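# Move wooden block from tote onto locked stand

## Task

Take the wooden block out of the tote and set it on the stand's top plate. The stand's post is already locked at the correct height and has to still be locked at that height at the end; bringing it down quickly can cause failure, even while a robot is holding it. At the end the tote has to sit on the work bench with none of it hanging past the edge. One or both robots may be used. When finished, release everything and move the robots away. No robot may tip over or be left leaning, or the task fails.

## Robot and tools

ROBOTS. There are two identical Hello Robot Stretch 4 units, named r1 and r2. Each has an omni-wheel base, a lift running up a mast, an arm that telescopes forward, a wrist with three joints (yaw, pitch, roll) and a gripper with two fingers. Each carries four cameras: <name>_head_camera, <name>_head_left_camera, <name>_head_right_camera and <name>_wrist_camera. A robot stands about 1.6 m tall, and the rim of its base lies within 0.23 m of the base origin. Loose objects can occasionally get a short push from outside.

FRAMES. Each robot reports in its own base frame: origin on the floor beneath the base centre, x ahead, y to the left, z upward. hand_pose is a point between the open fingertips, given in this frame. With all wrist joints at 0, its axes line up with the base frame, though the printed value may be off. The odometry frame is the base frame as it was when the scene began. base_odometry counts only wheel turns, so slipping is counted as travel, and heading runs from -3.142 to 3.142 with left positive. The state does not say where one robot is relative to the other. Work that out from the images, lidar_m and wrist_depth_mm.

TOOL execute_actions. Arguments: "actions", a list that holds either one action or nothing, and an optional "cameras" list (omitted, null or ["all"] means every camera; [] means none). An action is an object keyed by "r1" and/or "r2". For each robot you give "base", "joints" or both, optionally with "pace" and "contact_limits". The alternative is "end_of_arm": "enable_torque" by itself, which switches motors that turned themselves off back on. Every motion in an action starts together.
- base: exactly one relative move, counted from the base's last reported position. translate_m is straight-ahead travel in metres, -2 to 2, forward positive. strafe_m is sideways travel in metres, -2 to 2, left positive. rotate_rad is a turn in place, -3.2 to 3.2, counter-clockwise (left) positive.
- joints: absolute targets, each named separately. lift_m 0 to 1.2 (m). arm_m 0 to 0.55 (m of extension). wrist_yaw_rad -1.134 to 4.276 (0 points ahead, positive turns left, 3.14 is folded back, and past 3.4 the arm can get in the way). wrist_pitch_rad -1.117 to 4.259 (0 is level, 1.57 points down). wrist_roll_rad -1.117 to 4.259 (0 puts the fingers at equal height, positive turns clockwise as seen from behind). gripper_m -0.038 to 0.141 (gap between fingertips in m; below 0 the fingertips squeeze each other). A joint target outside its range gets clipped and reported. Any other bad value or unknown key causes the whole call to be rejected.
- pace: "slow", "default", "fast" or "max". Base speeds are 0.1/0.3/0.4/0.6 m/s and 1/2/3/4 rad/s, further capped when the lift is high.
- contact_limits: {"arm_m": 0 to 0.75}, how hard the arm may push before it stops. The default is 0.5.
A single action runs for at most 15 s. Any joint, base or robot you leave out can keep pushing toward its earlier target.

OTHER TOOLS. wait(seconds 0-10) sends no new command and returns the state and images. zoom_image(camera, region [x0,y0,x1,y1] in pixels, no more than 504x504) gives a closer view of the latest image. read_manual returns only licence texts. finished_scene(scene) closes the scene for good and reports whether it succeeded. Once a call reports a stop, the remaining calls in that reply are skipped.

RESULTS. base_status and joint_status report how each motion ended. "done" means the wheels turned the full amount, even if they slipped. "off_target" means the part came to rest short of its goal. "contact_stop_at_<key>" means it hit something; the part then goes slack, so a lift can sink and wheels can roll. "limit_stop_at_tilt" means the lean exceeds 6 degrees and the lift, arm and wheels stop responding. "limit_stop_at_own_body" means self-collision was about to happen or did. "torque_fault" means a wrist or gripper motor went limp, so send enable_torque. on_its_own lists what the call did not command, where "held at" gives the target being held. lidar_m gives 12 distances in 30-degree sectors, starting straight ahead and going counter-clockwise (4th left, 7th behind, 10th right). "-" means nothing seen or closer than 0.25 m. wrist_depth_mm is a 7x7 grid of depths, 100-2000 mm. motor_effort is in % of maximum, with the peak in brackets. The readings carry noise. When turned_by_wheels and turned_by_imu disagree by more than about 0.1 rad, something was hit or the wheels slipped. base_tilt is in degrees, positive when leaning forward or right.

GRIPPING. Set gripper_m lower than the object's width. A lower value squeezes harder and pulls the object in. Neither the reading nor "done" confirms a grasp, so look at the gripper's effort and the images. If the fingertips get caught on a surface, raise the lift.

AVOID. Lowering the stand's post fast. Robots pressing on each other, since that ends the run; once bases touch, even a few mm more of driving counts. Carrying more than 1 kg with arm_m above 0.2 while driving or turning, because it can tip. Strong, sustained pushes. Dropping things, slamming, and leaving the tote hanging over the bench edge. Two robots sharing one load, since their travel can differ by up to 3 cm per metre. To unfold at the start, send lift_m 0.4 together with wrist_yaw_rad 0. Finish by releasing and backing away.

Each tool is called after "Emit:" as name(argument=value, ...), one argument or row to a line, values as JSON.

## Session

Emit:
execute_actions(
  actions=[],
)

Scene clock: 0.00 s.
r1.base_odometry: x=+0.000 y=+0.000 heading=+0.000 (m, m, rad; r1's odometry frame)
r1.turned_by_wheels: +0.000 (rad since the last result)
r1.turned_by_imu: +0.000 (rad since the last result)
r1.base_tilt: forward=+0.0 right=+0.2 (deg)
r1.lidar_m: 5.76 1.32 0.75 0.65 0.63 0.79 1.36 2.97 3.46 1.96 1.51 1.59
r1.base_status: not commanded
r1.joint_positions: lift_m=+0.172 arm_m=+0.002 wrist_yaw_rad=+3.163 wrist_pitch_rad=+0.004 wrist_roll_rad=-0.011 gripper_m=+0.057
r1.joint_status: not commanded
r1.motor_effort: lift_m=+18 arm_m=-1 wrist_yaw_rad=+0 wrist_pitch_rad=-7 wrist_roll_rad=-2 gripper_m=-3 wheel_0=+0 wheel_1=+0 wheel_2=+0 (%)
r1.hand_pose: x=-0.1173 y=+0.0813 z=+0.3493 quat_wxyz=(-0.011, -0.002, -0.006, +1.000) (m; r1's base frame)
r1.wrist_depth_mm: - 142 217 - 1464 946 699 / - 110 140 - 1430 917 699 / - 112 139 - 1397 931 683 / 140 131 159 - 1397 904 691 / 206 - - - 1366 904 676 / 224 1464 198 1537 218 878 668 / 228 866 931 154 878 831 668
r2.base_odometry: x=+0.000 y=+0.000 heading=+0.000 (m, m, rad; r2's odometry frame)
r2.turned_by_wheels: +0.000 (rad since the last result)
r2.turned_by_imu: +0.000 (rad since the last result)
r2.base_tilt: forward=-1.2 right=+0.2 (deg)
r2.lidar_m: 1.34 3.18 3.39 3.95 1.42 1.21 1.75 2.82 1.20 0.88 0.86 0.94
r2.base_status: not commanded
r2.joint_positions: lift_m=+0.190 arm_m=+0.000 wrist_yaw_rad=+3.245 wrist_pitch_rad=-0.001 wrist_roll_rad=-0.019 gripper_m=+0.057
r2.joint_status: not commanded
r2.motor_effort: lift_m=+20 arm_m=+0 wrist_yaw_rad=+1 wrist_pitch_rad=-7 wrist_roll_rad=+0 gripper_m=-2 wheel_0=+0 wheel_1=+0 wheel_2=+1 (%)
r2.hand_pose: x=-0.1253 y=+0.0572 z=+0.3688 quat_wxyz=(-0.052, +0.001, -0.010, +0.999) (m; r2's base frame)
r2.wrist_depth_mm: - - 132 - - - - / - - 131 - - - 1138 / - - 132 259 - - - / - 138 136 - - - - / 190 1708 - - 1808 1576 - / 190 1060 200 1182 213 1160 1138 / 189 484 866 - 866 798 820
pictures: r1_head_camera, r1_head_left_camera, r1_head_right_camera, r1_wrist_camera, r2_head_camera, r2_head_left_camera, r2_head_right_camera, r2_wrist_camera
Images, in order (width x height): r1_head_camera 420x560, r1_head_left_camera 420x672, r1_head_right_camera 420x672, r1_wrist_camera 616x392, r2_head_camera 420x560, r2_head_left_camera 420x672, r2_head_right_camera 420x672, r2_wrist_camera 616x392.

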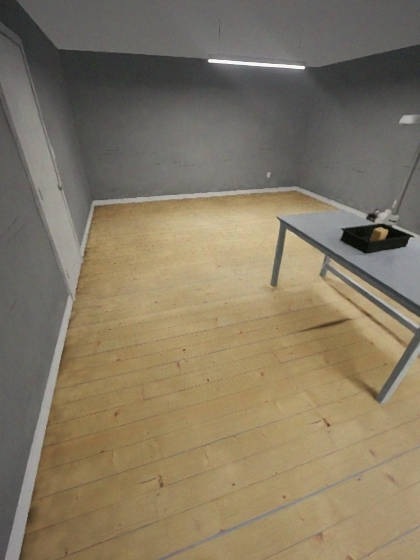

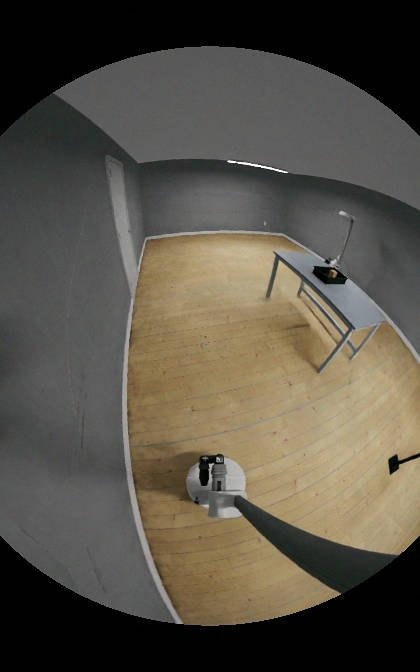

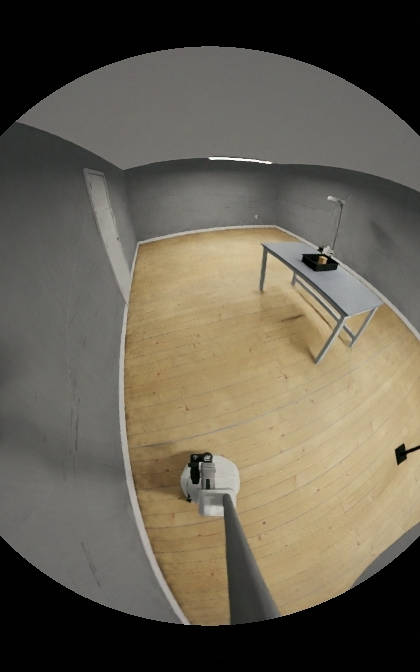

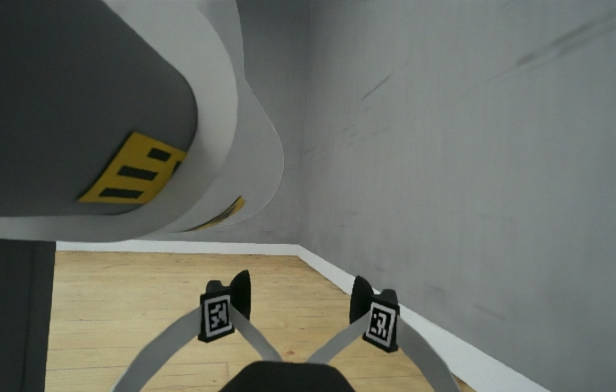

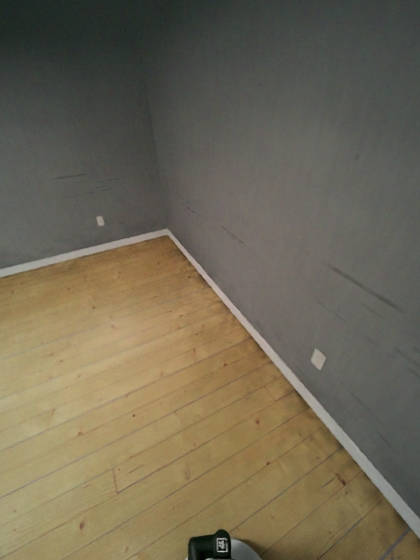

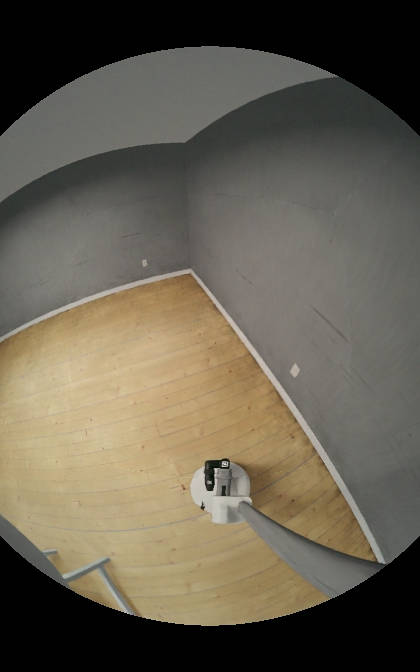

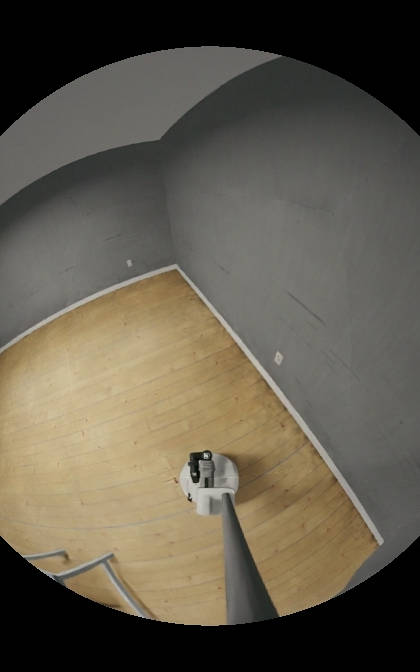

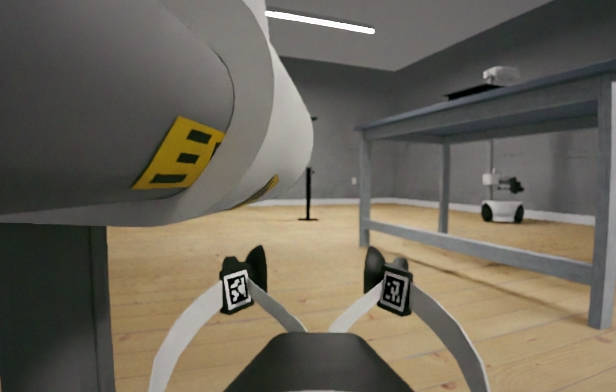

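Emit:
execute_actions(
  actions=[
    {"r1":{"base":{"rotate_rad":-1.2},"joints":{"lift_m":1.0,"wrist_yaw_rad":0,"wrist_pitch_rad":0.7,"gripper_m":0.1},"pace":"fast"}},
  ],
  cameras=[],
)

Emit:
execute_actions(
  actions=[
    {"r1":{"base":{"translate_m":0.7}}},
  ],
  cameras=[],
)

Emit:
execute_actions(
  actions=[
    {"r1":{"base":{"strafe_m":1.2}}},
  ],
  cameras=["r1_wrist_camera","r1_head_camera","r1_head_right_camera"],
)

Scene clock: 13.23 s.
r1.base_odometry: x=+0.000 y=+0.000 heading=-1.200 (m, m, rad; r1's odometry frame)
r1.turned_by_wheels: -1.200 (rad since the last result)
r1.turned_by_imu: -1.193 (rad since the last result)
r1.base_tilt: forward=+0.0 right=+0.1 (deg)
r1.lidar_m: 1.75 1.49 2.19 1.80 0.86 0.67 0.65 0.69 1.08 2.97 3.22 1.97
r1.base_status: done
r1.joint_positions: lift_m=+1.000 arm_m=+0.002 wrist_yaw_rad=+0.000 wrist_pitch_rad=+0.702 wrist_roll_rad=-0.011 gripper_m=+0.100
r1.joint_status: all done
r1.motor_effort: lift_m=+22(23) arm_m=-1(2) wrist_yaw_rad=+1(3) wrist_pitch_rad=-5(4) wrist_roll_rad=+0(1) gripper_m=+0(1) wheel_0=+0(8) wheel_1=+0(7) wheel_2=+0(5) (%)
r1.hand_pose: x=+0.3933 y=-0.0874 z=+0.9917 quat_wxyz=(+0.939, -0.005, +0.344, +0.002) (m; r1's base frame)
r1.wrist_depth_mm: 1430 1499 - - - - - / - 1366 - - - - - / - - - - - - - / 1921 1983 1983 1921 1983 1983 - / 1618 1537 1661 1618 1661 1661 1708 / 1336 1397 216 1430 215 1430 1430 / 1229 1182 1205 151 1182 1229 1255
r2.base_odometry: x=+0.000 y=+0.000 heading=+0.000 (m, m, rad; r2's odometry frame)
r2.turned_by_wheels: +0.000 (rad since the last result)
r2.turned_by_imu: -0.002 (rad since the last result)
r2.base_tilt: forward=-1.1 right=+0.1 (deg)
r2.lidar_m: 1.35 3.17 3.38 3.98 1.41 1.22 1.77 2.83 1.19 0.91 0.86 0.91
r2.base_status: not commanded
r2.joint_positions: lift_m=+0.190 arm_m=+0.000 wrist_yaw_rad=+3.245 wrist_pitch_rad=-0.001 wrist_roll_rad=-0.019 gripper_m=+0.057
r2.joint_status: not commanded
r2.motor_effort: lift_m=+20(20) arm_m=+0(0) wrist_yaw_rad=+0(1) wrist_pitch_rad=-7(7) wrist_roll_rad=+0(0) gripper_m=-2(2) wheel_0=+0(0) wheel_1=+0(0) wheel_2=+0(0) (%)
r2.hand_pose: x=-0.1253 y=+0.0572 z=+0.3688 quat_wxyz=(-0.052, +0.001, -0.010, +0.999) (m; r2's base frame)
r2.wrist_depth_mm: - - 132 - - - - / - - 131 - - - 1138 / - - 132 262 - - - / - 138 137 - - - - / 190 1708 - - 1756 1576 - / 191 1060 200 1160 214 1160 1138 / 189 488 842 - 854 798 820
pictures: none
No camera images: the call's "cameras" was empty. Leave "cameras" out to get every camera's image.

Scene clock: 17.03 s.
r1.base_odometry: x=+0.254 y=-0.652 heading=-1.200 (m, m, rad; r1's odometry frame)
r1.turned_by_wheels: +0.000 (rad since the last result)
r1.turned_by_imu: -0.003 (rad since the last result)
r1.base_tilt: forward=+0.0 right=+0.1 (deg)
r1.lidar_m: 3.39 0.87 1.08 3.72 1.71 1.36 1.34 1.46 2.19 3.05 1.40 1.41
r1.base_status: done
r1.joint_positions: lift_m=+1.000 arm_m=+0.002 wrist_yaw_rad=+0.000 wrist_pitch_rad=+0.702 wrist_roll_rad=-0.011 gripper_m=+0.100
r1.joint_status: not commanded
r1.motor_effort: lift_m=+20(22) arm_m=-2(1) wrist_yaw_rad=+2(1) wrist_pitch_rad=-5(5) wrist_roll_rad=+0(1) gripper_m=-1(0) wheel_0=-1(3) wheel_1=+0(5) wheel_2=+2(11) (%)
r1.hand_pose: x=+0.3933 y=-0.0874 z=+0.9918 quat_wxyz=(+0.939, -0.005, +0.344, +0.002) (m; r1's base frame)
r1.wrist_depth_mm: - - - - - - - / 1042 1138 - - - - - / 842 - - - - - - / 1618 1808 1983 1921 1983 - - / 1499 1576 1661 1661 1661 1661 1708 / 1308 1336 216 1397 216 1430 1366 / 1229 1118 1182 151 1229 1255 1255
r2.base_odometry: x=+0.000 y=+0.000 heading=+0.000 (m, m, rad; r2's odometry frame)
r2.turned_by_wheels: +0.000 (rad since the last result)
r2.turned_by_imu: -0.001 (rad since the last result)
r2.base_tilt: forward=-1.2 right=+0.2 (deg)
r2.lidar_m: 1.35 3.19 3.39 4.01 1.42 1.19 1.76 2.82 1.20 0.90 0.85 0.92
r2.base_status: not commanded
r2.joint_positions: lift_m=+0.190 arm_m=+0.000 wrist_yaw_rad=+3.245 wrist_pitch_rad=-0.001 wrist_roll_rad=-0.019 gripper_m=+0.057
r2.joint_status: not commanded
r2.motor_effort: lift_m=+20(20) arm_m=+0(0) wrist_yaw_rad=-1(2) wrist_pitch_rad=-7(6) wrist_roll_rad=+0(1) gripper_m=-2(4) wheel_0=+0(0) wheel_1=+0(0) wheel_2=+0(0) (%)
r2.hand_pose: x=-0.1253 y=+0.0572 z=+0.3688 quat_wxyz=(-0.052, +0.001, -0.010, +0.999) (m; r2's base frame)
r2.wrist_depth_mm: - - 132 - - - - / - - 131 - - - 1138 / - - 132 259 - - - / - 138 136 - - - - / 191 1808 - - 1863 1618 - / 191 1060 201 1182 214 1160 1160 / 190 484 854 - 854 798 831
pictures: none
No camera images: the call's "cameras" was empty. Leave "cameras" out to get every camera's image.

Scene clock: 22.37 s.
r1.base_odometry: x=+1.372 y=-0.217 heading=-1.200 (m, m, rad; r1's odometry frame)
r1.turned_by_wheels: +0.000 (rad since the last result)
r1.turned_by_imu: +0.002 (rad since the last result)
r1.base_tilt: forward=+0.1 right=+0.1 (deg)
r1.lidar_m: 0.78 0.84 4.62 3.29 1.53 1.23 1.21 1.30 1.97 4.23 1.02 0.78
r1.base_status: done
r1.joint_positions: lift_m=+1.000 arm_m=+0.002 wrist_yaw_rad=+0.000 wrist_pitch_rad=+0.702 wrist_roll_rad=-0.011 gripper_m=+0.100
r1.joint_status: not commanded
r1.motor_effort: lift_m=+21(21) arm_m=-1(2) wrist_yaw_rad=-1(3) wrist_pitch_rad=-6(5) wrist_roll_rad=-1(2) gripper_m=-1(0) wheel_0=+2(6) wheel_1=-2(10) wheel_2=+1(0) (%)
r1.hand_pose: x=+0.3933 y=-0.0874 z=+0.9918 quat_wxyz=(+0.939, -0.005, +0.344, +0.002) (m; r1's base frame)
r1.wrist_depth_mm: - - - - - - - / 1025 1078 1025 1025 1160 1138 - / 809 820 842 809 866 891 878 / 1808 1756 778 741 715 707 707 / 1537 1618 1618 1618 1618 1537 732 / 1308 1366 217 1397 216 1430 891 / 1229 1182 1229 151 1182 1229 1255
r2.base_odometry: x=+0.000 y=+0.000 heading=+0.000 (m, m, rad; r2's odometry frame)
r2.turned_by_wheels: +0.000 (rad since the last result)
r2.turned_by_imu: -0.002 (rad since the last result)
r2.base_tilt: forward=-1.2 right=+0.2 (deg)
r2.lidar_m: 1.36 3.18 3.39 3.98 1.44 1.22 1.75 2.83 1.17 0.90 0.86 0.93
r2.base_status: not commanded
r2.joint_positions: lift_m=+0.190 arm_m=+0.000 wrist_yaw_rad=+3.245 wrist_pitch_rad=-0.001 wrist_roll_rad=-0.019 gripper_m=+0.057
r2.joint_status: not commanded
r2.motor_effort: lift_m=+20(20) arm_m=+0(0) wrist_yaw_rad=+0(1) wrist_pitch_rad=-7(7) wrist_roll_rad=+1(1) gripper_m=-3(4) wheel_0=+0(0) wheel_1=+0(0) wheel_2=+0(0) (%)
r2.hand_pose: x=-0.1253 y=+0.0572 z=+0.3688 quat_wxyz=(-0.052, +0.001, -0.010, +0.999) (m; r2's base frame)
r2.wrist_depth_mm: - - 132 - - - - / - - 132 - - - 1160 / - - 133 258 - - - / - 138 137 - - - - / 191 1756 - - 1808 1576 - / 190 1042 200 1160 214 1160 1118 / 189 484 866 - 866 788 820
pictures: r1_head_camera, r1_head_right_camera, r1_wrist_camera
Images, in order (width x height): r1_head_camera 420x560, r1_head_right_camera 420x672, r1_wrist_camera 616x392.

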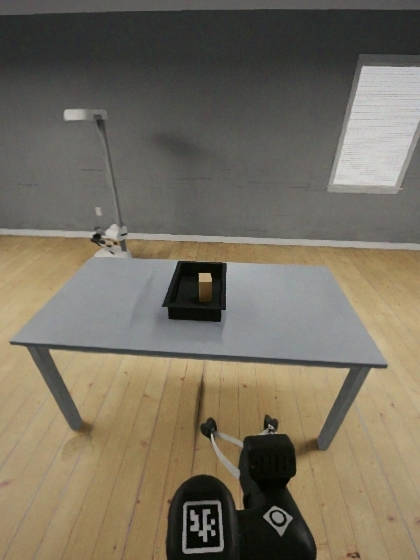

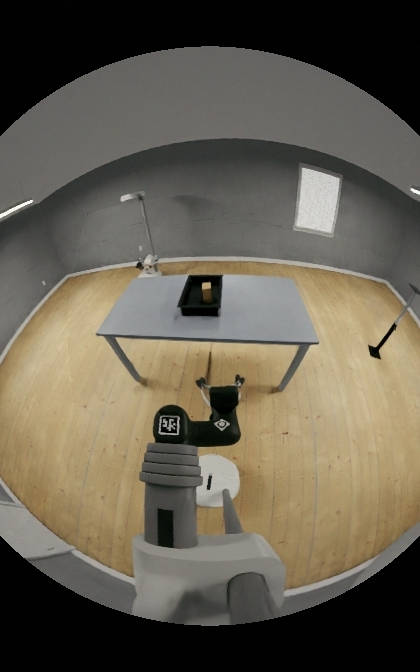

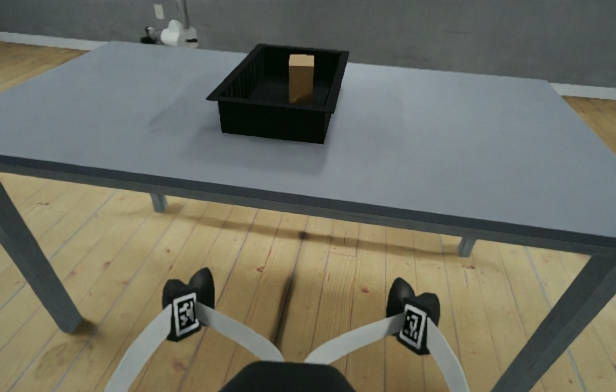

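Emit:
execute_actions(
  actions=[
    {"r1":{"base":{"translate_m":0.35},"joints":{"arm_m":0.3,"lift_m":0.97,"gripper_m":0.09}}},
  ],
  cameras=["r1_wrist_camera"],
)

Scene clock: 29.90 s.
r1.base_odometry: x=+1.499 y=-0.544 heading=-1.200 (m, m, rad; r1's odometry frame)
r1.turned_by_wheels: +0.000 (rad since the last result)
r1.turned_by_imu: -0.003 (rad since the last result)
r1.base_tilt: forward=+0.1 right=+0.1 (deg)
r1.lidar_m: 0.42 0.47 0.72 4.30 1.96 1.60 1.55 1.68 2.54 4.29 0.58 0.44
r1.base_status: done
r1.joint_positions: lift_m=+0.970 arm_m=+0.299 wrist_yaw_rad=+0.000 wrist_pitch_rad=+0.702 wrist_roll_rad=-0.011 gripper_m=+0.090
r1.joint_status: all done
r1.motor_effort: lift_m=+15(19) arm_m=+4(5) wrist_yaw_rad=+1(1) wrist_pitch_rad=-6(5) wrist_roll_rad=+0(2) gripper_m=-1(1) wheel_0=-1(5) wheel_1=+0(7) wheel_2=+1(9) (%)
r1.hand_pose: x=+0.6905 y=-0.0874 z=+0.9623 quat_wxyz=(+0.939, -0.005, +0.344, +0.002) (m; r1's base frame)
r1.wrist_depth_mm: - - - - - - - / - - - - - - - / 741 759 768 - - - - / 615 585 585 580 634 654 654 / 504 445 480 492 535 539 539 / 418 418 214 397 215 459 473 / 320 377 394 151 392 402 404
r2.base_odometry: x=+0.000 y=+0.000 heading=+0.000 (m, m, rad; r2's odometry frame)
r2.turned_by_wheels: +0.000 (rad since the last result)
r2.turned_by_imu: -0.002 (rad since the last result)
r2.base_tilt: forward=-1.2 right=+0.1 (deg)
r2.lidar_m: 1.35 3.19 3.39 3.97 1.41 1.20 1.72 2.84 1.16 0.90 0.85 0.95
r2.base_status: not commanded
r2.joint_positions: lift_m=+0.190 arm_m=+0.000 wrist_yaw_rad=+3.245 wrist_pitch_rad=-0.001 wrist_roll_rad=-0.019 gripper_m=+0.057
r2.joint_status: not commanded
r2.motor_effort: lift_m=+20(20) arm_m=+0(0) wrist_yaw_rad=+0(1) wrist_pitch_rad=-7(7) wrist_roll_rad=+1(1) gripper_m=-4(3) wheel_0=+0(0) wheel_1=+0(0) wheel_2=+0(0) (%)
r2.hand_pose: x=-0.1253 y=+0.0572 z=+0.3688 quat_wxyz=(-0.052, +0.001, -0.010, +0.999) (m; r2's base frame)
r2.wrist_depth_mm: - - 132 - - - - / - - 131 - - 1921 1138 / - - 132 259 - - - / - 138 136 - - - - / 192 1756 - - 1808 1576 1921 / 190 1060 200 1205 215 1160 1118 / 190 488 854 - 854 798 831
pictures: r1_wrist_camera
Images, in order (width x height): r1_wrist_camera 616x392.

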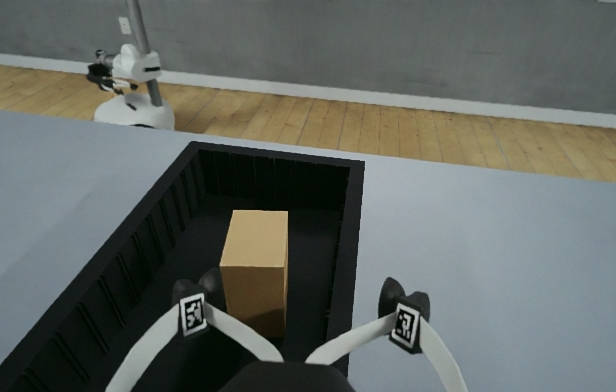

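Emit:
execute_actions(
  actions=[
    {"r1":{"base":{"strafe_m":0.043},"joints":{"arm_m":0.425,"lift_m":0.93,"gripper_m":0.085},"pace":"slow"}},
  ],
  cameras=["r1_wrist_camera"],
)

Scene clock: 38.13 s.
r1.base_odometry: x=+1.539 y=-0.528 heading=-1.200 (m, m, rad; r1's odometry frame)
r1.turned_by_wheels: +0.000 (rad since the last result)
r1.turned_by_imu: -0.002 (rad since the last result)
r1.base_tilt: forward=+0.1 right=+0.0 (deg)
r1.lidar_m: 0.43 0.50 0.73 4.22 1.94 1.55 1.56 1.69 2.49 4.34 0.59 0.44
r1.base_status: done
r1.joint_positions: lift_m=+0.930 arm_m=+0.424 wrist_yaw_rad=+0.000 wrist_pitch_rad=+0.702 wrist_roll_rad=-0.011 gripper_m=+0.085
r1.joint_status: all done
r1.motor_effort: lift_m=+14(13) arm_m=+5(4) wrist_yaw_rad=+2(3) wrist_pitch_rad=-5(5) wrist_roll_rad=-1(1) gripper_m=-2(2) wheel_0=-2(7) wheel_1=+1(4) wheel_2=+0(1) (%)
r1.hand_pose: x=+0.8155 y=-0.0874 z=+0.9223 quat_wxyz=(+0.939, -0.005, +0.344, +0.002) (m; r1's base frame)
r1.wrist_depth_mm: - - - - - - - / - - - - - - - / 668 1921 - - - - - / 549 549 445 442 549 580 1921 / 459 382 452 462 449 484 492 / 397 330 213 270 215 415 421 / 274 303 343 150 277 364 364
r2.base_odometry: x=+0.000 y=+0.000 heading=+0.000 (m, m, rad; r2's odometry frame)
r2.turned_by_wheels: +0.000 (rad since the last result)
r2.turned_by_imu: -0.002 (rad since the last result)
r2.base_tilt: forward=-1.1 right=+0.2 (deg)
r2.lidar_m: 1.37 3.18 3.41 3.97 1.43 1.23 1.77 2.82 1.18 0.91 0.87 0.93
r2.base_status: not commanded
r2.joint_positions: lift_m=+0.190 arm_m=+0.000 wrist_yaw_rad=+3.245 wrist_pitch_rad=-0.001 wrist_roll_rad=-0.019 gripper_m=+0.057
r2.joint_status: not commanded
r2.motor_effort: lift_m=+20(20) arm_m=+0(0) wrist_yaw_rad=+1(0) wrist_pitch_rad=-7(6) wrist_roll_rad=+2(1) gripper_m=-4(4) wheel_0=+0(0) wheel_1=+0(0) wheel_2=+1(0) (%)
r2.hand_pose: x=-0.1253 y=+0.0572 z=+0.3688 quat_wxyz=(-0.052, +0.001, -0.010, +0.999) (m; r2's base frame)
r2.wrist_depth_mm: - - 132 - - - - / - - 131 - - 1756 1160 / - - 133 259 - - - / - 138 137 - - - - / 190 1708 - - 1808 1618 1921 / 191 1025 200 1182 214 1182 1118 / 190 488 866 - 878 788 831
pictures: r1_wrist_camera
Images, in order (width x height): r1_wrist_camera 616x392.

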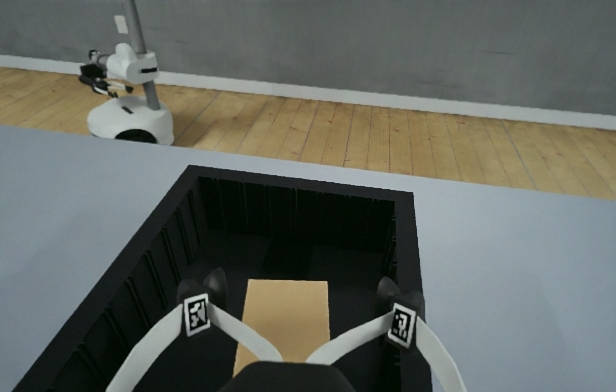

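Emit:
execute_actions(
  actions=[
    {"r1":{"base":{"strafe_m":0.012},"pace":"slow"}},
  ],
  cameras=[],
)

Emit:
execute_actions(
  actions=[
    {"r1":{"joints":{"lift_m":0.85},"pace":"slow"}},
  ],
  cameras=["r1_wrist_camera"],
)

Scene clock: 42.40 s.
r1.base_odometry: x=+1.550 y=-0.524 heading=-1.200 (m, m, rad; r1's odometry frame)
r1.turned_by_wheels: +0.000 (rad since the last result)
r1.turned_by_imu: -0.001 (rad since the last result)
r1.base_tilt: forward=+0.0 right=+0.1 (deg)
r1.lidar_m: 0.43 0.46 0.73 4.23 1.99 1.57 1.56 1.68 2.52 4.35 0.57 0.43
r1.base_status: done
r1.joint_positions: lift_m=+0.930 arm_m=+0.424 wrist_yaw_rad=+0.000 wrist_pitch_rad=+0.702 wrist_roll_rad=-0.011 gripper_m=+0.085
r1.joint_status: not commanded
r1.motor_effort: lift_m=+14(14) arm_m=+4(5) wrist_yaw_rad=+1(1) wrist_pitch_rad=-5(5) wrist_roll_rad=+1(2) gripper_m=-2(0) wheel_0=-1(3) wheel_1=+0(6) wheel_2=+0(0) (%)
r1.hand_pose: x=+0.8155 y=-0.0874 z=+0.9223 quat_wxyz=(+0.939, -0.005, +0.344, +0.002) (m; r1's base frame)
r1.wrist_depth_mm: - - - - - - - / - - - - - - - / 668 1808 - - - - - / 549 549 449 445 439 580 1921 / 459 433 452 466 445 488 488 / 397 315 213 263 216 415 418 / 334 279 349 150 327 359 368
r2.base_odometry: x=+0.000 y=+0.000 heading=+0.000 (m, m, rad; r2's odometry frame)
r2.turned_by_wheels: +0.000 (rad since the last result)
r2.turned_by_imu: -0.001 (rad since the last result)
r2.base_tilt: forward=-1.2 right=+0.2 (deg)
r2.lidar_m: 1.35 3.19 3.39 3.97 1.42 1.21 1.76 2.81 1.21 0.90 0.86 0.93
r2.base_status: not commanded
r2.joint_positions: lift_m=+0.190 arm_m=+0.000 wrist_yaw_rad=+3.245 wrist_pitch_rad=-0.001 wrist_roll_rad=-0.019 gripper_m=+0.057
r2.joint_status: not commanded
r2.motor_effort: lift_m=+20(20) arm_m=+0(0) wrist_yaw_rad=+1(1) wrist_pitch_rad=-6(7) wrist_roll_rad=+1(0) gripper_m=-4(4) wheel_0=+0(0) wheel_1=+0(0) wheel_2=+0(0) (%)
r2.hand_pose: x=-0.1253 y=+0.0572 z=+0.3688 quat_wxyz=(-0.052, +0.001, -0.010, +0.999) (m; r2's base frame)
r2.wrist_depth_mm: - - 132 - - - - / - - 131 - - 1756 1160 / - - 132 259 - - - / - 138 137 - - - - / 191 1756 - - 1808 1576 1863 / 190 1060 200 1182 213 1160 1138 / 190 484 854 - 854 798 831
pictures: none
No camera images: the call's "cameras" was empty. Leave "cameras" out to get every camera's image.

Scene clock: 43.93 s.
r1.base_odometry: x=+1.550 y=-0.524 heading=-1.200 (m, m, rad; r1's odometry frame)
r1.turned_by_wheels: +0.000 (rad since the last result)
r1.turned_by_imu: +0.000 (rad since the last result)
r1.base_tilt: forward=+0.0 right=+0.2 (deg)
r1.lidar_m: 0.43 0.49 0.75 4.22 1.99 1.59 1.55 1.68 2.52 4.35 0.60 0.46
r1.base_status: not commanded
r1.joint_positions: lift_m=+0.850 arm_m=+0.424 wrist_yaw_rad=+0.000 wrist_pitch_rad=+0.702 wrist_roll_rad=-0.011 gripper_m=+0.085
r1.joint_status: all done
r1.motor_effort: lift_m=+14(15) arm_m=+4(5) wrist_yaw_rad=+2(1) wrist_pitch_rad=-6(6) wrist_roll_rad=-1(0) gripper_m=-1(1) wheel_0=-1(1) wheel_1=+0(0) wheel_2=+0(0) (%)
r1.hand_pose: x=+0.8154 y=-0.0875 z=+0.8423 quat_wxyz=(+0.939, -0.005, +0.344, +0.002) (m; r1's base frame)
r1.wrist_depth_mm: - - - - - - - / - 1983 - - - - - / 508 517 392 394 384 549 - / 418 304 410 413 402 439 449 / 247 301 353 196 338 359 375 / 219 289 188 174 204 224 322 / 223 259 268 149 259 191 281
r2.base_odometry: x=+0.000 y=+0.000 heading=+0.000 (m, m, rad; r2's odometry frame)
r2.turned_by_wheels: +0.000 (rad since the last result)
r2.turned_by_imu: +0.000 (rad since the last result)
r2.base_tilt: forward=-1.2 right=+0.1 (deg)
r2.lidar_m: 1.33 3.19 3.37 3.99 1.42 1.21 1.75 2.80 1.19 0.89 0.86 0.93
r2.base_status: not commanded
r2.joint_positions: lift_m=+0.190 arm_m=+0.000 wrist_yaw_rad=+3.245 wrist_pitch_rad=-0.001 wrist_roll_rad=-0.019 gripper_m=+0.057
r2.joint_status: not commanded
r2.motor_effort: lift_m=+20(20) arm_m=+0(0) wrist_yaw_rad=-1(1) wrist_pitch_rad=-7(6) wrist_roll_rad=+1(0) gripper_m=-3(5) wheel_0=+0(0) wheel_1=+0(0) wheel_2=+0(0) (%)
r2.hand_pose: x=-0.1253 y=+0.0572 z=+0.3688 quat_wxyz=(-0.052, +0.001, -0.010, +0.999) (m; r2's base frame)
r2.wrist_depth_mm: - - 131 - - - - / - - 131 - - 1756 1182 / - - 132 259 - - - / - 138 137 - - - - / 191 1708 - - 1808 1576 1921 / 191 1060 200 1160 214 1160 1138 / 190 488 866 - 866 798 831
pictures: r1_wrist_camera
Images, in order (width x height): r1_wrist_camera 616x392.

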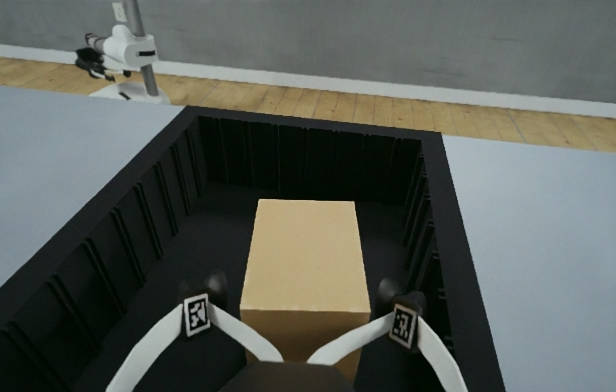

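Emit:
execute_actions(
  actions=[
    {"r1":{"joints":{"arm_m":0.44,"lift_m":0.842},"pace":"slow"}},
  ],
  cameras=[],
)

Emit:
execute_actions(
  actions=[
    {"r1":{"joints":{"gripper_m":0.01}}},
  ],
  cameras=[],
)

Emit:
execute_actions(
  actions=[
    {"r1":{"joints":{"lift_m":0.99}}},
  ],
  cameras=["r1_wrist_camera","r1_head_right_camera"],
)

Scene clock: 49.23 s.
r1.base_odometry: x=+1.550 y=-0.524 heading=-1.200 (m, m, rad; r1's odometry frame)
r1.turned_by_wheels: +0.000 (rad since the last result)
r1.turned_by_imu: -0.001 (rad since the last result)
r1.base_tilt: forward=+0.1 right=+0.0 (deg)
r1.lidar_m: 0.43 0.49 0.72 4.26 1.99 1.58 1.53 1.68 2.49 4.35 0.58 0.44
r1.base_status: not commanded
r1.joint_positions: lift_m=+0.842 arm_m=+0.439 wrist_yaw_rad=-0.001 wrist_pitch_rad=+0.702 wrist_roll_rad=-0.011 gripper_m=+0.085
r1.joint_status: all done
r1.motor_effort: lift_m=+14(15) arm_m=+5(4) wrist_yaw_rad=+2(4) wrist_pitch_rad=-5(5) wrist_roll_rad=-2(1) gripper_m=-2(1) wheel_0=-1(1) wheel_1=+0(0) wheel_2=+0(0) (%)
r1.hand_pose: x=+0.8303 y=-0.0876 z=+0.8343 quat_wxyz=(+0.939, -0.005, +0.344, +0.002) (m; r1's base frame)
r1.wrist_depth_mm: - - - - - - - / - 1983 - - - - - / 496 480 382 377 366 544 - / 407 303 394 222 387 413 436 / 234 297 336 185 330 338 362 / 214 286 185 168 205 215 312 / 222 253 254 148 253 178 273
r2.base_odometry: x=+0.000 y=+0.000 heading=+0.000 (m, m, rad; r2's odometry frame)
r2.turned_by_wheels: +0.000 (rad since the last result)
r2.turned_by_imu: -0.001 (rad since the last result)
r2.base_tilt: forward=-1.1 right=+0.2 (deg)
r2.lidar_m: 1.36 3.18 3.39 3.99 1.41 1.19 1.73 2.82 1.19 0.91 0.85 0.92
r2.base_status: not commanded
r2.joint_positions: lift_m=+0.190 arm_m=+0.000 wrist_yaw_rad=+3.245 wrist_pitch_rad=-0.001 wrist_roll_rad=-0.019 gripper_m=+0.057
r2.joint_status: not commanded
r2.motor_effort: lift_m=+20(20) arm_m=+0(0) wrist_yaw_rad=+0(1) wrist_pitch_rad=-6(6) wrist_roll_rad=+1(0) gripper_m=-5(3) wheel_0=+0(0) wheel_1=+0(0) wheel_2=+0(0) (%)
r2.hand_pose: x=-0.1253 y=+0.0572 z=+0.3688 quat_wxyz=(-0.052, +0.001, -0.010, +0.999) (m; r2's base frame)
r2.wrist_depth_mm: - - 132 - - - - / - - 131 - - 1708 1118 / - - 132 259 - - - / - 138 137 - - - - / 191 1708 - - 1863 1576 1863 / 190 1060 200 1205 214 1160 1118 / 190 488 866 - 854 788 831
pictures: none
No camera images: the call's "cameras" was empty. Leave "cameras" out to get every camera's image.

Scene clock: 50.77 s.
r1.base_odometry: x=+1.550 y=-0.524 heading=-1.200 (m, m, rad; r1's odometry frame)
r1.turned_by_wheels: +0.000 (rad since the last result)
r1.turned_by_imu: +0.000 (rad since the last result)
r1.base_tilt: forward=+0.1 right=+0.1 (deg)
r1.lidar_m: 0.44 0.50 0.75 4.24 1.99 1.57 1.54 1.66 2.52 4.34 0.56 0.44
r1.base_status: not commanded
r1.joint_positions: lift_m=+0.842 arm_m=+0.439 wrist_yaw_rad=+0.000 wrist_pitch_rad=+0.703 wrist_roll_rad=-0.011 gripper_m=+0.010
r1.joint_status: all done
r1.motor_effort: lift_m=+15(15) arm_m=+4(5) wrist_yaw_rad=+0(3) wrist_pitch_rad=-11(11) wrist_roll_rad=-1(1) gripper_m=-25(22) wheel_0=-1(1) wheel_1=+0(0) wheel_2=+0(0) (%)
r1.hand_pose: x=+0.8301 y=-0.0874 z=+0.8339 quat_wxyz=(+0.939, -0.005, +0.344, +0.002) (m; r1's base frame)
r1.wrist_depth_mm: - - - - - - - / - 1921 - - - - - / 496 477 384 375 364 535 - / 404 289 397 208 384 413 433 / 233 297 330 172 329 336 362 / 214 286 177 155 187 211 310 / 222 247 248 168 231 172 270
r2.base_odometry: x=+0.000 y=+0.000 heading=+0.000 (m, m, rad; r2's odometry frame)
r2.turned_by_wheels: +0.000 (rad since the last result)
r2.turned_by_imu: +0.000 (rad since the last result)
r2.base_tilt: forward=-1.1 right=+0.2 (deg)
r2.lidar_m: 1.34 3.17 3.36 3.97 1.44 1.20 1.77 2.86 1.18 0.89 0.86 0.94
r2.base_status: not commanded
r2.joint_positions: lift_m=+0.190 arm_m=+0.000 wrist_yaw_rad=+3.245 wrist_pitch_rad=-0.001 wrist_roll_rad=-0.019 gripper_m=+0.057
r2.joint_status: not commanded
r2.motor_effort: lift_m=+20(20) arm_m=+0(0) wrist_yaw_rad=+0(1) wrist_pitch_rad=-6(7) wrist_roll_rad=+1(1) gripper_m=-4(1) wheel_0=+0(0) wheel_1=+0(0) wheel_2=+0(0) (%)
r2.hand_pose: x=-0.1253 y=+0.0572 z=+0.3688 quat_wxyz=(-0.052, +0.001, -0.010, +0.999) (m; r2's base frame)
r2.wrist_depth_mm: - - 132 - - - - / - - 131 - - 1708 1160 / - - 132 259 - - - / - 138 137 - - - - / 191 1808 - - 1808 1576 1921 / 191 1060 200 1182 214 1160 1138 / 190 488 854 - 866 798 820
pictures: none
No camera images: the call's "cameras" was empty. Leave "cameras" out to get every camera's image.

Scene clock: 52.47 s.
r1.base_odometry: x=+1.550 y=-0.524 heading=-1.200 (m, m, rad; r1's odometry frame)
r1.turned_by_wheels: +0.000 (rad since the last result)
r1.turned_by_imu: -0.001 (rad since the last result)
r1.base_tilt: forward=+0.0 right=+0.1 (deg)
r1.lidar_m: 0.42 0.48 0.72 4.23 1.99 1.58 1.54 1.68 2.53 4.31 0.58 0.44
r1.base_status: not commanded
r1.joint_positions: lift_m=+0.990 arm_m=+0.439 wrist_yaw_rad=+0.000 wrist_pitch_rad=+0.704 wrist_roll_rad=-0.011 gripper_m=+0.010
r1.joint_status: all done
r1.motor_effort: lift_m=+23(25) arm_m=+4(5) wrist_yaw_rad=+1(0) wrist_pitch_rad=-11(12) wrist_roll_rad=-2(2) gripper_m=-23(21) wheel_0=-1(1) wheel_1=+0(0) wheel_2=+0(0) (%)
r1.hand_pose: x=+0.8301 y=-0.0874 z=+0.9812 quat_wxyz=(+0.939, -0.005, +0.345, +0.002) (m; r1's base frame)
r1.wrist_depth_mm: - - - - - - - / - 1983 - - - - - / - - - - - - - / 627 634 647 208 1983 1983 - / 535 539 436 172 462 564 569 / 459 452 177 155 188 484 488 / 410 304 392 167 320 402 427
r2.base_odometry: x=+0.000 y=+0.000 heading=+0.000 (m, m, rad; r2's odometry frame)
r2.turned_by_wheels: +0.000 (rad since the last result)
r2.turned_by_imu: -0.001 (rad since the last result)
r2.base_tilt: forward=-1.2 right=+0.2 (deg)
r2.lidar_m: 1.34 3.16 3.36 3.99 1.42 1.24 1.73 2.78 1.19 0.88 0.86 0.95
r2.base_status: not commanded
r2.joint_positions: lift_m=+0.190 arm_m=+0.000 wrist_yaw_rad=+3.245 wrist_pitch_rad=-0.001 wrist_roll_rad=-0.019 gripper_m=+0.057
r2.joint_status: not commanded
r2.motor_effort: lift_m=+20(20) arm_m=+0(0) wrist_yaw_rad=-1(1) wrist_pitch_rad=-7(7) wrist_roll_rad=+1(2) gripper_m=-4(3) wheel_0=+0(0) wheel_1=+0(0) wheel_2=+0(0) (%)
r2.hand_pose: x=-0.1253 y=+0.0572 z=+0.3688 quat_wxyz=(-0.052, +0.001, -0.010, +0.999) (m; r2's base frame)
r2.wrist_depth_mm: - - 132 - - - - / - - 131 - - 1708 1160 / - - 132 258 - - - / - 138 137 - - - - / 191 1756 - - 1756 1576 1863 / 191 1025 200 1182 214 1160 1138 / 190 484 866 - 878 798 842
pictures: r1_head_right_camera, r1_wrist_camera
Images, in order (width x height): r1_head_right_camera 420x672, r1_wrist_camera 616x392.

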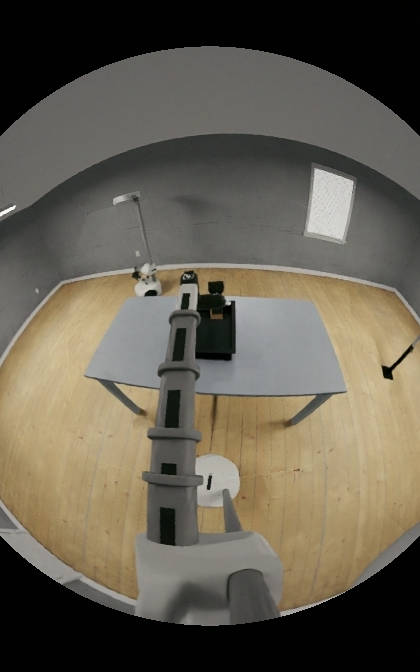

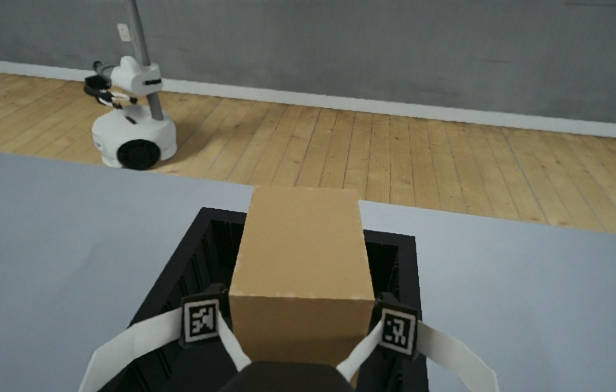

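Emit:
execute_actions(
  actions=[
    {"r1":{"base":{"translate_m":-0.55},"joints":{"arm_m":0.05}}},
  ],
  cameras=[],
)

Emit:
execute_actions(
  actions=[
    {"r1":{"base":{"strafe_m":-1.7},"joints":{"lift_m":1.2}}},
  ],
  cameras=["r1_wrist_camera","r1_head_right_camera","r1_head_camera"],
)

Scene clock: 59.57 s.
r1.base_odometry: x=+1.351 y=-0.011 heading=-1.200 (m, m, rad; r1's odometry frame)
r1.turned_by_wheels: +0.000 (rad since the last result)
r1.turned_by_imu: +0.000 (rad since the last result)
r1.base_tilt: forward=+0.0 right=+0.1 (deg)
r1.lidar_m: 0.97 1.06 4.54 2.74 1.32 1.03 0.98 1.08 1.62 4.29 2.56 0.99
r1.base_status: done
r1.joint_positions: lift_m=+0.990 arm_m=+0.051 wrist_yaw_rad=+0.000 wrist_pitch_rad=+0.704 wrist_roll_rad=-0.011 gripper_m=+0.010
r1.joint_status: all done
r1.motor_effort: lift_m=+22(23) arm_m=-4(5) wrist_yaw_rad=+1(2) wrist_pitch_rad=-12(12) wrist_roll_rad=+0(2) gripper_m=-24(23) wheel_0=-1(6) wheel_1=-1(6) wheel_2=-2(10) (%)
r1.hand_pose: x=+0.4416 y=-0.0874 z=+0.9812 quat_wxyz=(+0.939, -0.005, +0.345, +0.002) (m; r1's base frame)
r1.wrist_depth_mm: - - - - - - - / 1025 1042 1060 946 1098 1118 - / 1042 917 878 866 831 842 854 / 1808 1808 1808 208 1708 1661 820 / 1537 1537 1537 172 1618 1661 1576 / 1366 1366 177 155 187 1397 1366 / 1182 1138 1138 168 1182 1160 1255
r2.base_odometry: x=+0.000 y=+0.000 heading=+0.000 (m, m, rad; r2's odometry frame)
r2.turned_by_wheels: +0.000 (rad since the last result)
r2.turned_by_imu: -0.002 (rad since the last result)
r2.base_tilt: forward=-1.2 right=+0.2 (deg)
r2.lidar_m: 1.35 3.17 3.34 3.98 1.41 1.23 1.73 2.79 1.19 0.89 0.85 0.94
r2.base_status: not commanded
r2.joint_positions: lift_m=+0.190 arm_m=+0.000 wrist_yaw_rad=+3.245 wrist_pitch_rad=-0.001 wrist_roll_rad=-0.019 gripper_m=+0.057
r2.joint_status: not commanded
r2.motor_effort: lift_m=+20(20) arm_m=+0(0) wrist_yaw_rad=-1(1) wrist_pitch_rad=-6(6) wrist_roll_rad=+0(2) gripper_m=-3(3) wheel_0=+0(0) wheel_1=+0(0) wheel_2=+0(0) (%)
r2.hand_pose: x=-0.1253 y=+0.0572 z=+0.3688 quat_wxyz=(-0.052, +0.001, -0.010, +0.999) (m; r2's base frame)
r2.wrist_depth_mm: - - 132 - - - - / - - 131 - - - 1160 / - - 132 259 - - - / - 138 137 - - - - / 191 1756 - - 1808 1618 - / 191 1042 200 1182 213 1160 1118 / 190 484 854 - 866 798 831
pictures: none
No camera images: the call's "cameras" was empty. Leave "cameras" out to get every camera's image.

Scene clock: 66.57 s.
r1.base_odometry: x=-0.234 y=-0.626 heading=-1.200 (m, m, rad; r1's odometry frame)
r1.turned_by_wheels: +0.000 (rad since the last result)
r1.turned_by_imu: -0.006 (rad since the last result)
r1.base_tilt: forward=+0.1 right=+0.1 (deg)
r1.lidar_m: 0.50 1.31 1.28 3.28 1.57 1.23 1.21 1.30 1.98 2.60 2.82 0.43
r1.base_status: done
r1.joint_positions: lift_m=+1.200 arm_m=+0.051 wrist_yaw_rad=+0.000 wrist_pitch_rad=+0.704 wrist_roll_rad=-0.011 gripper_m=+0.010
r1.joint_status: all done
r1.motor_effort: lift_m=+22(22) arm_m=-4(4) wrist_yaw_rad=+0(1) wrist_pitch_rad=-12(12) wrist_roll_rad=-2(2) gripper_m=-25(24) wheel_0=-2(7) wheel_1=+0(8) wheel_2=-1(1) (%)
r1.hand_pose: x=+0.4416 y=-0.0874 z=+1.1912 quat_wxyz=(+0.939, -0.005, +0.345, +0.002) (m; r1's base frame)
r1.wrist_depth_mm: - - - - - - - / - - - - - - - / 1499 - - - - - - / - - - 208 - - - / 1808 1808 1863 171 1921 1983 1983 / 1576 1618 177 155 188 1661 1661 / 1430 1336 1366 168 1366 1397 1430
r2.base_odometry: x=+0.000 y=+0.000 heading=+0.000 (m, m, rad; r2's odometry frame)
r2.turned_by_wheels: +0.000 (rad since the last result)
r2.turned_by_imu: -0.002 (rad since the last result)
r2.base_tilt: forward=-1.1 right=+0.3 (deg)
r2.lidar_m: 1.33 3.15 3.36 3.98 1.44 1.24 1.75 2.79 1.22 0.87 0.85 0.93
r2.base_status: not commanded
r2.joint_positions: lift_m=+0.190 arm_m=+0.000 wrist_yaw_rad=+3.245 wrist_pitch_rad=-0.001 wrist_roll_rad=-0.019 gripper_m=+0.057
r2.joint_status: not commanded
r2.motor_effort: lift_m=+20(20) arm_m=+0(0) wrist_yaw_rad=+0(0) wrist_pitch_rad=-7(7) wrist_roll_rad=-1(0) gripper_m=-3(3) wheel_0=+0(0) wheel_1=+0(0) wheel_2=+0(0) (%)
r2.hand_pose: x=-0.1253 y=+0.0572 z=+0.3688 quat_wxyz=(-0.052, +0.001, -0.010, +0.999) (m; r2's base frame)
r2.wrist_depth_mm: - - 132 - - - - / - - 131 - - - 1138 / - - 133 259 - - - / - 138 137 - - - - / 191 1756 - - 1808 1576 - / 191 1042 200 1182 214 1160 1182 / 190 480 854 - 866 798 831
pictures: r1_head_camera, r1_head_right_camera, r1_wrist_camera
Images, in order (width x height): r1_head_camera 420x560, r1_head_right_camera 420x672, r1_wrist_camera 616x392.

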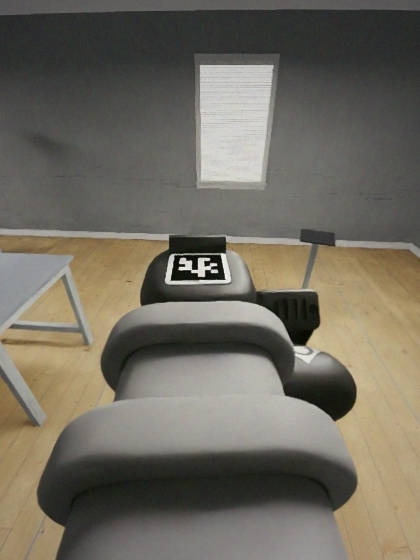

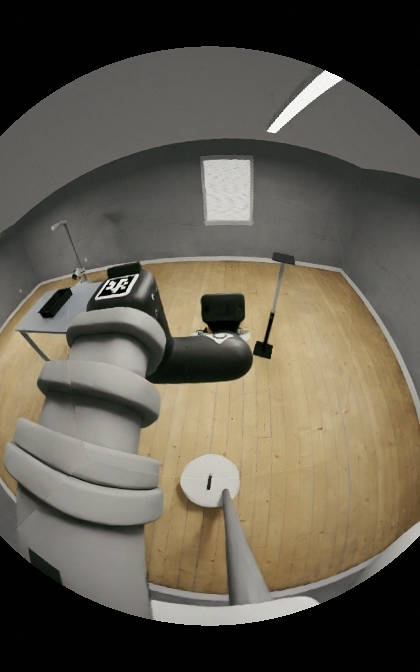

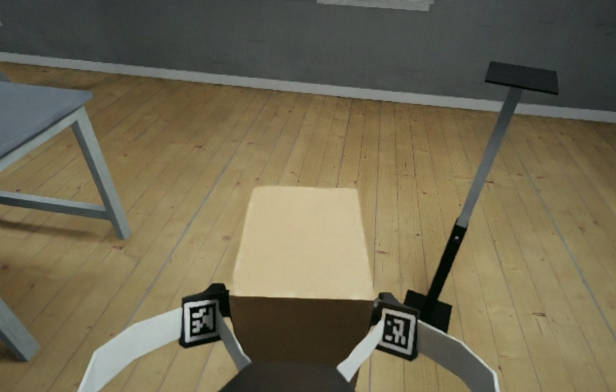

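Emit:
execute_actions(
  actions=[
    {"r1":{"base":{"strafe_m":-0.47}}},
  ],
  cameras=[],
)

Emit:
execute_actions(
  actions=[
    {"r1":{"base":{"translate_m":0.42},"joints":{"wrist_yaw_rad":0.55,"arm_m":0.12}}},
  ],
  cameras=["r1_wrist_camera"],
)

Scene clock: 75.87 s.
r1.base_odometry: x=-0.672 y=-0.796 heading=-1.200 (m, m, rad; r1's odometry frame)
r1.turned_by_wheels: +0.000 (rad since the last result)
r1.turned_by_imu: -0.003 (rad since the last result)
r1.base_tilt: forward=+0.0 right=+0.1 (deg)
r1.lidar_m: 0.46 1.93 1.69 3.48 1.61 1.28 1.23 1.37 2.02 2.12 2.28 0.44
r1.base_status: done
r1.joint_positions: lift_m=+1.200 arm_m=+0.051 wrist_yaw_rad=+0.000 wrist_pitch_rad=+0.704 wrist_roll_rad=-0.011 gripper_m=+0.010
r1.joint_status: not commanded
r1.motor_effort: lift_m=+22(22) arm_m=-4(4) wrist_yaw_rad=+1(1) wrist_pitch_rad=-11(11) wrist_roll_rad=-2(2) gripper_m=-24(24) wheel_0=+0(8) wheel_1=+2(7) wheel_2=-1(2) (%)
r1.hand_pose: x=+0.4416 y=-0.0874 z=+1.1912 quat_wxyz=(+0.939, -0.005, +0.345, +0.002) (m; r1's base frame)
r1.wrist_depth_mm: - - - - - - - / - - - - - - - / - - - - - - - / - - - 208 - - - / 1863 1921 1863 171 1921 1983 1983 / 1576 1576 177 155 187 1618 1661 / 1397 1366 1366 167 1397 1397 1499
r2.base_odometry: x=+0.000 y=+0.000 heading=+0.000 (m, m, rad; r2's odometry frame)
r2.turned_by_wheels: +0.000 (rad since the last result)
r2.turned_by_imu: -0.002 (rad since the last result)
r2.base_tilt: forward=-1.2 right=+0.2 (deg)
r2.lidar_m: 1.35 3.17 3.38 3.97 1.41 1.22 1.74 2.84 1.21 0.90 0.86 0.92
r2.base_status: not commanded
r2.joint_positions: lift_m=+0.190 arm_m=+0.000 wrist_yaw_rad=+3.245 wrist_pitch_rad=-0.001 wrist_roll_rad=-0.019 gripper_m=+0.057
r2.joint_status: not commanded
r2.motor_effort: lift_m=+20(20) arm_m=-1(0) wrist_yaw_rad=+0(1) wrist_pitch_rad=-7(7) wrist_roll_rad=+0(0) gripper_m=-5(3) wheel_0=+0(0) wheel_1=+0(0) wheel_2=+0(1) (%)
r2.hand_pose: x=-0.1253 y=+0.0572 z=+0.3688 quat_wxyz=(-0.052, +0.001, -0.010, +0.999) (m; r2's base frame)
r2.wrist_depth_mm: - - 132 - - - - / - - 131 - - - 1138 / - - 133 259 - - - / - 138 137 - - - - / 190 1708 - - 1808 1499 - / 190 1060 200 1182 214 1160 1138 / 190 484 866 - 878 788 831
pictures: none
No camera images: the call's "cameras" was empty. Leave "cameras" out to get every camera's image.

Scene clock: 78.73 s.
r1.base_odometry: x=-0.520 y=-1.188 heading=-1.200 (m, m, rad; r1's odometry frame)
r1.turned_by_wheels: +0.000 (rad since the last result)
r1.turned_by_imu: -0.002 (rad since the last result)
r1.base_tilt: forward=+0.1 right=+0.1 (deg)
r1.lidar_m: 0.46 3.33 1.50 2.41 2.19 1.71 1.66 1.82 2.21 2.19 2.34 3.12
r1.base_status: done
r1.joint_positions: lift_m=+1.200 arm_m=+0.119 wrist_yaw_rad=+0.550 wrist_pitch_rad=+0.704 wrist_roll_rad=-0.011 gripper_m=+0.010
r1.joint_status: all done
r1.motor_effort: lift_m=+22(21) arm_m=+4(4) wrist_yaw_rad=+1(13) wrist_pitch_rad=-11(12) wrist_roll_rad=+0(0) gripper_m=-26(23) wheel_0=+0(6) wheel_1=+0(7) wheel_2=+2(8) (%)
r1.hand_pose: x=+0.5234 y=+0.0404 z=+1.1912 quat_wxyz=(+0.903, -0.099, +0.330, +0.257) (m; r1's base frame)
r1.wrist_depth_mm: - - - - - - - / 1537 - - - - - - / 1397 - - - - - - / - - - 208 - - - / 1808 1863 1808 171 1983 480 452 / 1661 1618 177 155 188 1618 407 / 1397 1336 1366 167 1366 564 1464
r2.base_odometry: x=+0.000 y=+0.000 heading=+0.000 (m, m, rad; r2's odometry frame)
r2.turned_by_wheels: +0.000 (rad since the last result)
r2.turned_by_imu: -0.001 (rad since the last result)
r2.base_tilt: forward=-1.1 right=+0.1 (deg)
r2.lidar_m: 1.31 3.18 3.36 3.97 1.41 1.22 1.75 2.78 1.18 0.90 0.85 0.92
r2.base_status: not commanded
r2.joint_positions: lift_m=+0.190 arm_m=+0.000 wrist_yaw_rad=+3.245 wrist_pitch_rad=-0.001 wrist_roll_rad=-0.019 gripper_m=+0.057
r2.joint_status: not commanded
r2.motor_effort: lift_m=+20(20) arm_m=+0(0) wrist_yaw_rad=-2(0) wrist_pitch_rad=-7(7) wrist_roll_rad=+0(1) gripper_m=-4(5) wheel_0=+0(0) wheel_1=+0(0) wheel_2=+1(0) (%)
r2.hand_pose: x=-0.1253 y=+0.0572 z=+0.3688 quat_wxyz=(-0.052, +0.001, -0.010, +0.999) (m; r2's base frame)
r2.wrist_depth_mm: - - 132 - - - - / - - 131 - - - 1160 / - - 132 259 - - - / - 138 137 - - - - / 191 1708 - - 1756 1576 - / 191 1042 199 1160 215 1182 1160 / 190 484 854 - 866 788 831
pictures: r1_wrist_camera
Images, in order (width x height): r1_wrist_camera 616x392.

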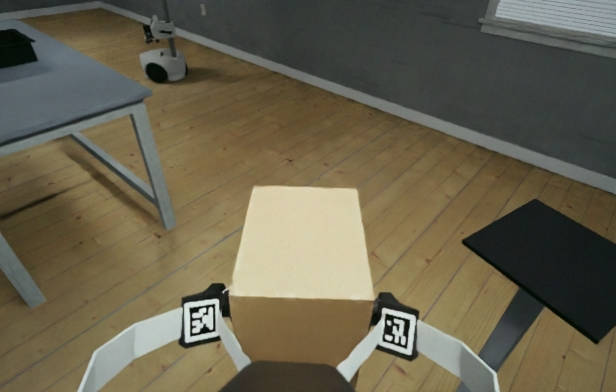

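Emit:
execute_actions(
  actions=[
    {"r1":{"base":{"strafe_m":-0.04},"joints":{"wrist_yaw_rad":0,"arm_m":0.42}}},
  ],
  cameras=[],
)

Emit:
execute_actions(
  actions=[
    {"r1":{"joints":{"lift_m":1.145},"pace":"slow"}},
  ],
  cameras=["r1_wrist_camera"],
)

Scene clock: 86.00 s.
r1.base_odometry: x=-0.557 y=-1.203 heading=-1.200 (m, m, rad; r1's odometry frame)
r1.turned_by_wheels: +0.000 (rad since the last result)
r1.turned_by_imu: -0.002 (rad since the last result)
r1.base_tilt: forward=+0.2 right=+0.1 (deg)
r1.lidar_m: 0.74 3.31 1.52 2.43 2.18 1.71 1.67 1.83 2.18 2.12 2.29 3.12
r1.base_status: done
r1.joint_positions: lift_m=+1.200 arm_m=+0.419 wrist_yaw_rad=+0.000 wrist_pitch_rad=+0.704 wrist_roll_rad=-0.011 gripper_m=+0.010
r1.joint_status: all done
r1.motor_effort: lift_m=+22(22) arm_m=+4(4) wrist_yaw_rad=+2(11) wrist_pitch_rad=-11(13) wrist_roll_rad=+0(0) gripper_m=-22(23) wheel_0=-1(13) wheel_1=+0(9) wheel_2=+1(2) (%)
r1.hand_pose: x=+0.8101 y=-0.0874 z=+1.1913 quat_wxyz=(+0.939, -0.005, +0.345, +0.002) (m; r1's base frame)
r1.wrist_depth_mm: - - - - - - - / - - - - - - - / - - - - - - - / - - - 208 - - - / 1863 1863 1863 171 1921 1983 1921 / 1618 1618 177 155 188 1708 1708 / 1430 1336 312 167 317 1397 1499
r2.base_odometry: x=+0.000 y=+0.000 heading=+0.000 (m, m, rad; r2's odometry frame)
r2.turned_by_wheels: +0.000 (rad since the last result)
r2.turned_by_imu: -0.002 (rad since the last result)
r2.base_tilt: forward=-1.2 right=+0.2 (deg)
r2.lidar_m: 1.32 3.19 3.34 3.96 1.44 1.19 1.74 2.83 1.22 0.87 0.85 0.91
r2.base_status: not commanded
r2.joint_positions: lift_m=+0.190 arm_m=+0.000 wrist_yaw_rad=+3.245 wrist_pitch_rad=-0.001 wrist_roll_rad=-0.019 gripper_m=+0.057
r2.joint_status: not commanded
r2.motor_effort: lift_m=+20(20) arm_m=+0(0) wrist_yaw_rad=-1(2) wrist_pitch_rad=-6(7) wrist_roll_rad=+1(0) gripper_m=-4(4) wheel_0=+0(0) wheel_1=+0(0) wheel_2=+0(0) (%)
r2.hand_pose: x=-0.1253 y=+0.0572 z=+0.3688 quat_wxyz=(-0.052, +0.001, -0.010, +0.999) (m; r2's base frame)
r2.wrist_depth_mm: - - 132 - - - - / - - 131 - - - 1182 / - - 132 258 - - - / - 138 137 - - - - / 191 1756 - - 1808 1576 - / 190 1060 199 1160 214 1160 1138 / 190 484 854 - 866 788 831
pictures: none
No camera images: the call's "cameras" was empty. Leave "cameras" out to get every camera's image.

Scene clock: 87.33 s.
r1.base_odometry: x=-0.557 y=-1.203 heading=-1.200 (m, m, rad; r1's odometry frame)
r1.turned_by_wheels: +0.000 (rad since the last result)
r1.turned_by_imu: +0.000 (rad since the last result)
r1.base_tilt: forward=+0.1 right=+0.1 (deg)
r1.lidar_m: 0.72 3.34 1.52 2.42 2.18 1.71 1.67 1.79 2.18 2.13 2.32 3.14
r1.base_status: not commanded
r1.joint_positions: lift_m=+1.145 arm_m=+0.419 wrist_yaw_rad=+0.000 wrist_pitch_rad=+0.704 wrist_roll_rad=-0.011 gripper_m=+0.010
r1.joint_status: all done
r1.motor_effort: lift_m=+15(20) arm_m=+4(4) wrist_yaw_rad=+0(0) wrist_pitch_rad=-11(11) wrist_roll_rad=-1(1) gripper_m=-23(23) wheel_0=-1(1) wheel_1=+0(0) wheel_2=+1(0) (%)
r1.hand_pose: x=+0.8101 y=-0.0874 z=+1.1369 quat_wxyz=(+0.939, -0.005, +0.345, +0.002) (m; r1's base frame)
r1.wrist_depth_mm: - - - - - - - / - - - - - - - / - - - - - - - / - - - 208 - - - / 1808 1863 1756 172 1863 1863 1863 / 1537 1537 177 155 189 1618 1618 / 1336 258 259 167 263 1336 1430
r2.base_odometry: x=+0.000 y=+0.000 heading=+0.000 (m, m, rad; r2's odometry frame)
r2.turned_by_wheels: +0.000 (rad since the last result)
r2.turned_by_imu: +0.000 (rad since the last result)
r2.base_tilt: forward=-1.1 right=+0.2 (deg)
r2.lidar_m: 1.34 3.20 3.37 3.95 1.42 1.21 1.77 2.79 1.19 0.87 0.87 0.95
r2.base_status: not commanded
r2.joint_positions: lift_m=+0.190 arm_m=+0.000 wrist_yaw_rad=+3.245 wrist_pitch_rad=-0.001 wrist_roll_rad=-0.019 gripper_m=+0.057
r2.joint_status: not commanded
r2.motor_effort: lift_m=+20(20) arm_m=+0(0) wrist_yaw_rad=+0(0) wrist_pitch_rad=-7(7) wrist_roll_rad=+0(1) gripper_m=-4(5) wheel_0=+0(0) wheel_1=+0(0) wheel_2=+1(0) (%)
r2.hand_pose: x=-0.1253 y=+0.0572 z=+0.3688 quat_wxyz=(-0.052, +0.001, -0.010, +0.999) (m; r2's base frame)
r2.wrist_depth_mm: - - 132 - - - - / - - 131 - - - 1160 / - - 133 260 - - - / - 138 137 - - - - / 191 1756 - - 1808 1576 - / 191 1060 200 1182 214 1182 1160 / 190 488 854 - 866 798 831
pictures: r1_wrist_camera
Images, in order (width x height): r1_wrist_camera 616x392.

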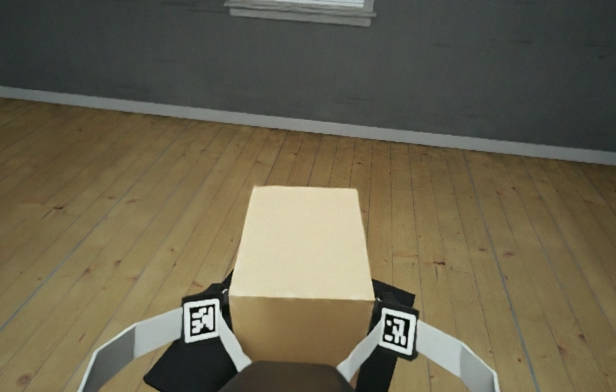

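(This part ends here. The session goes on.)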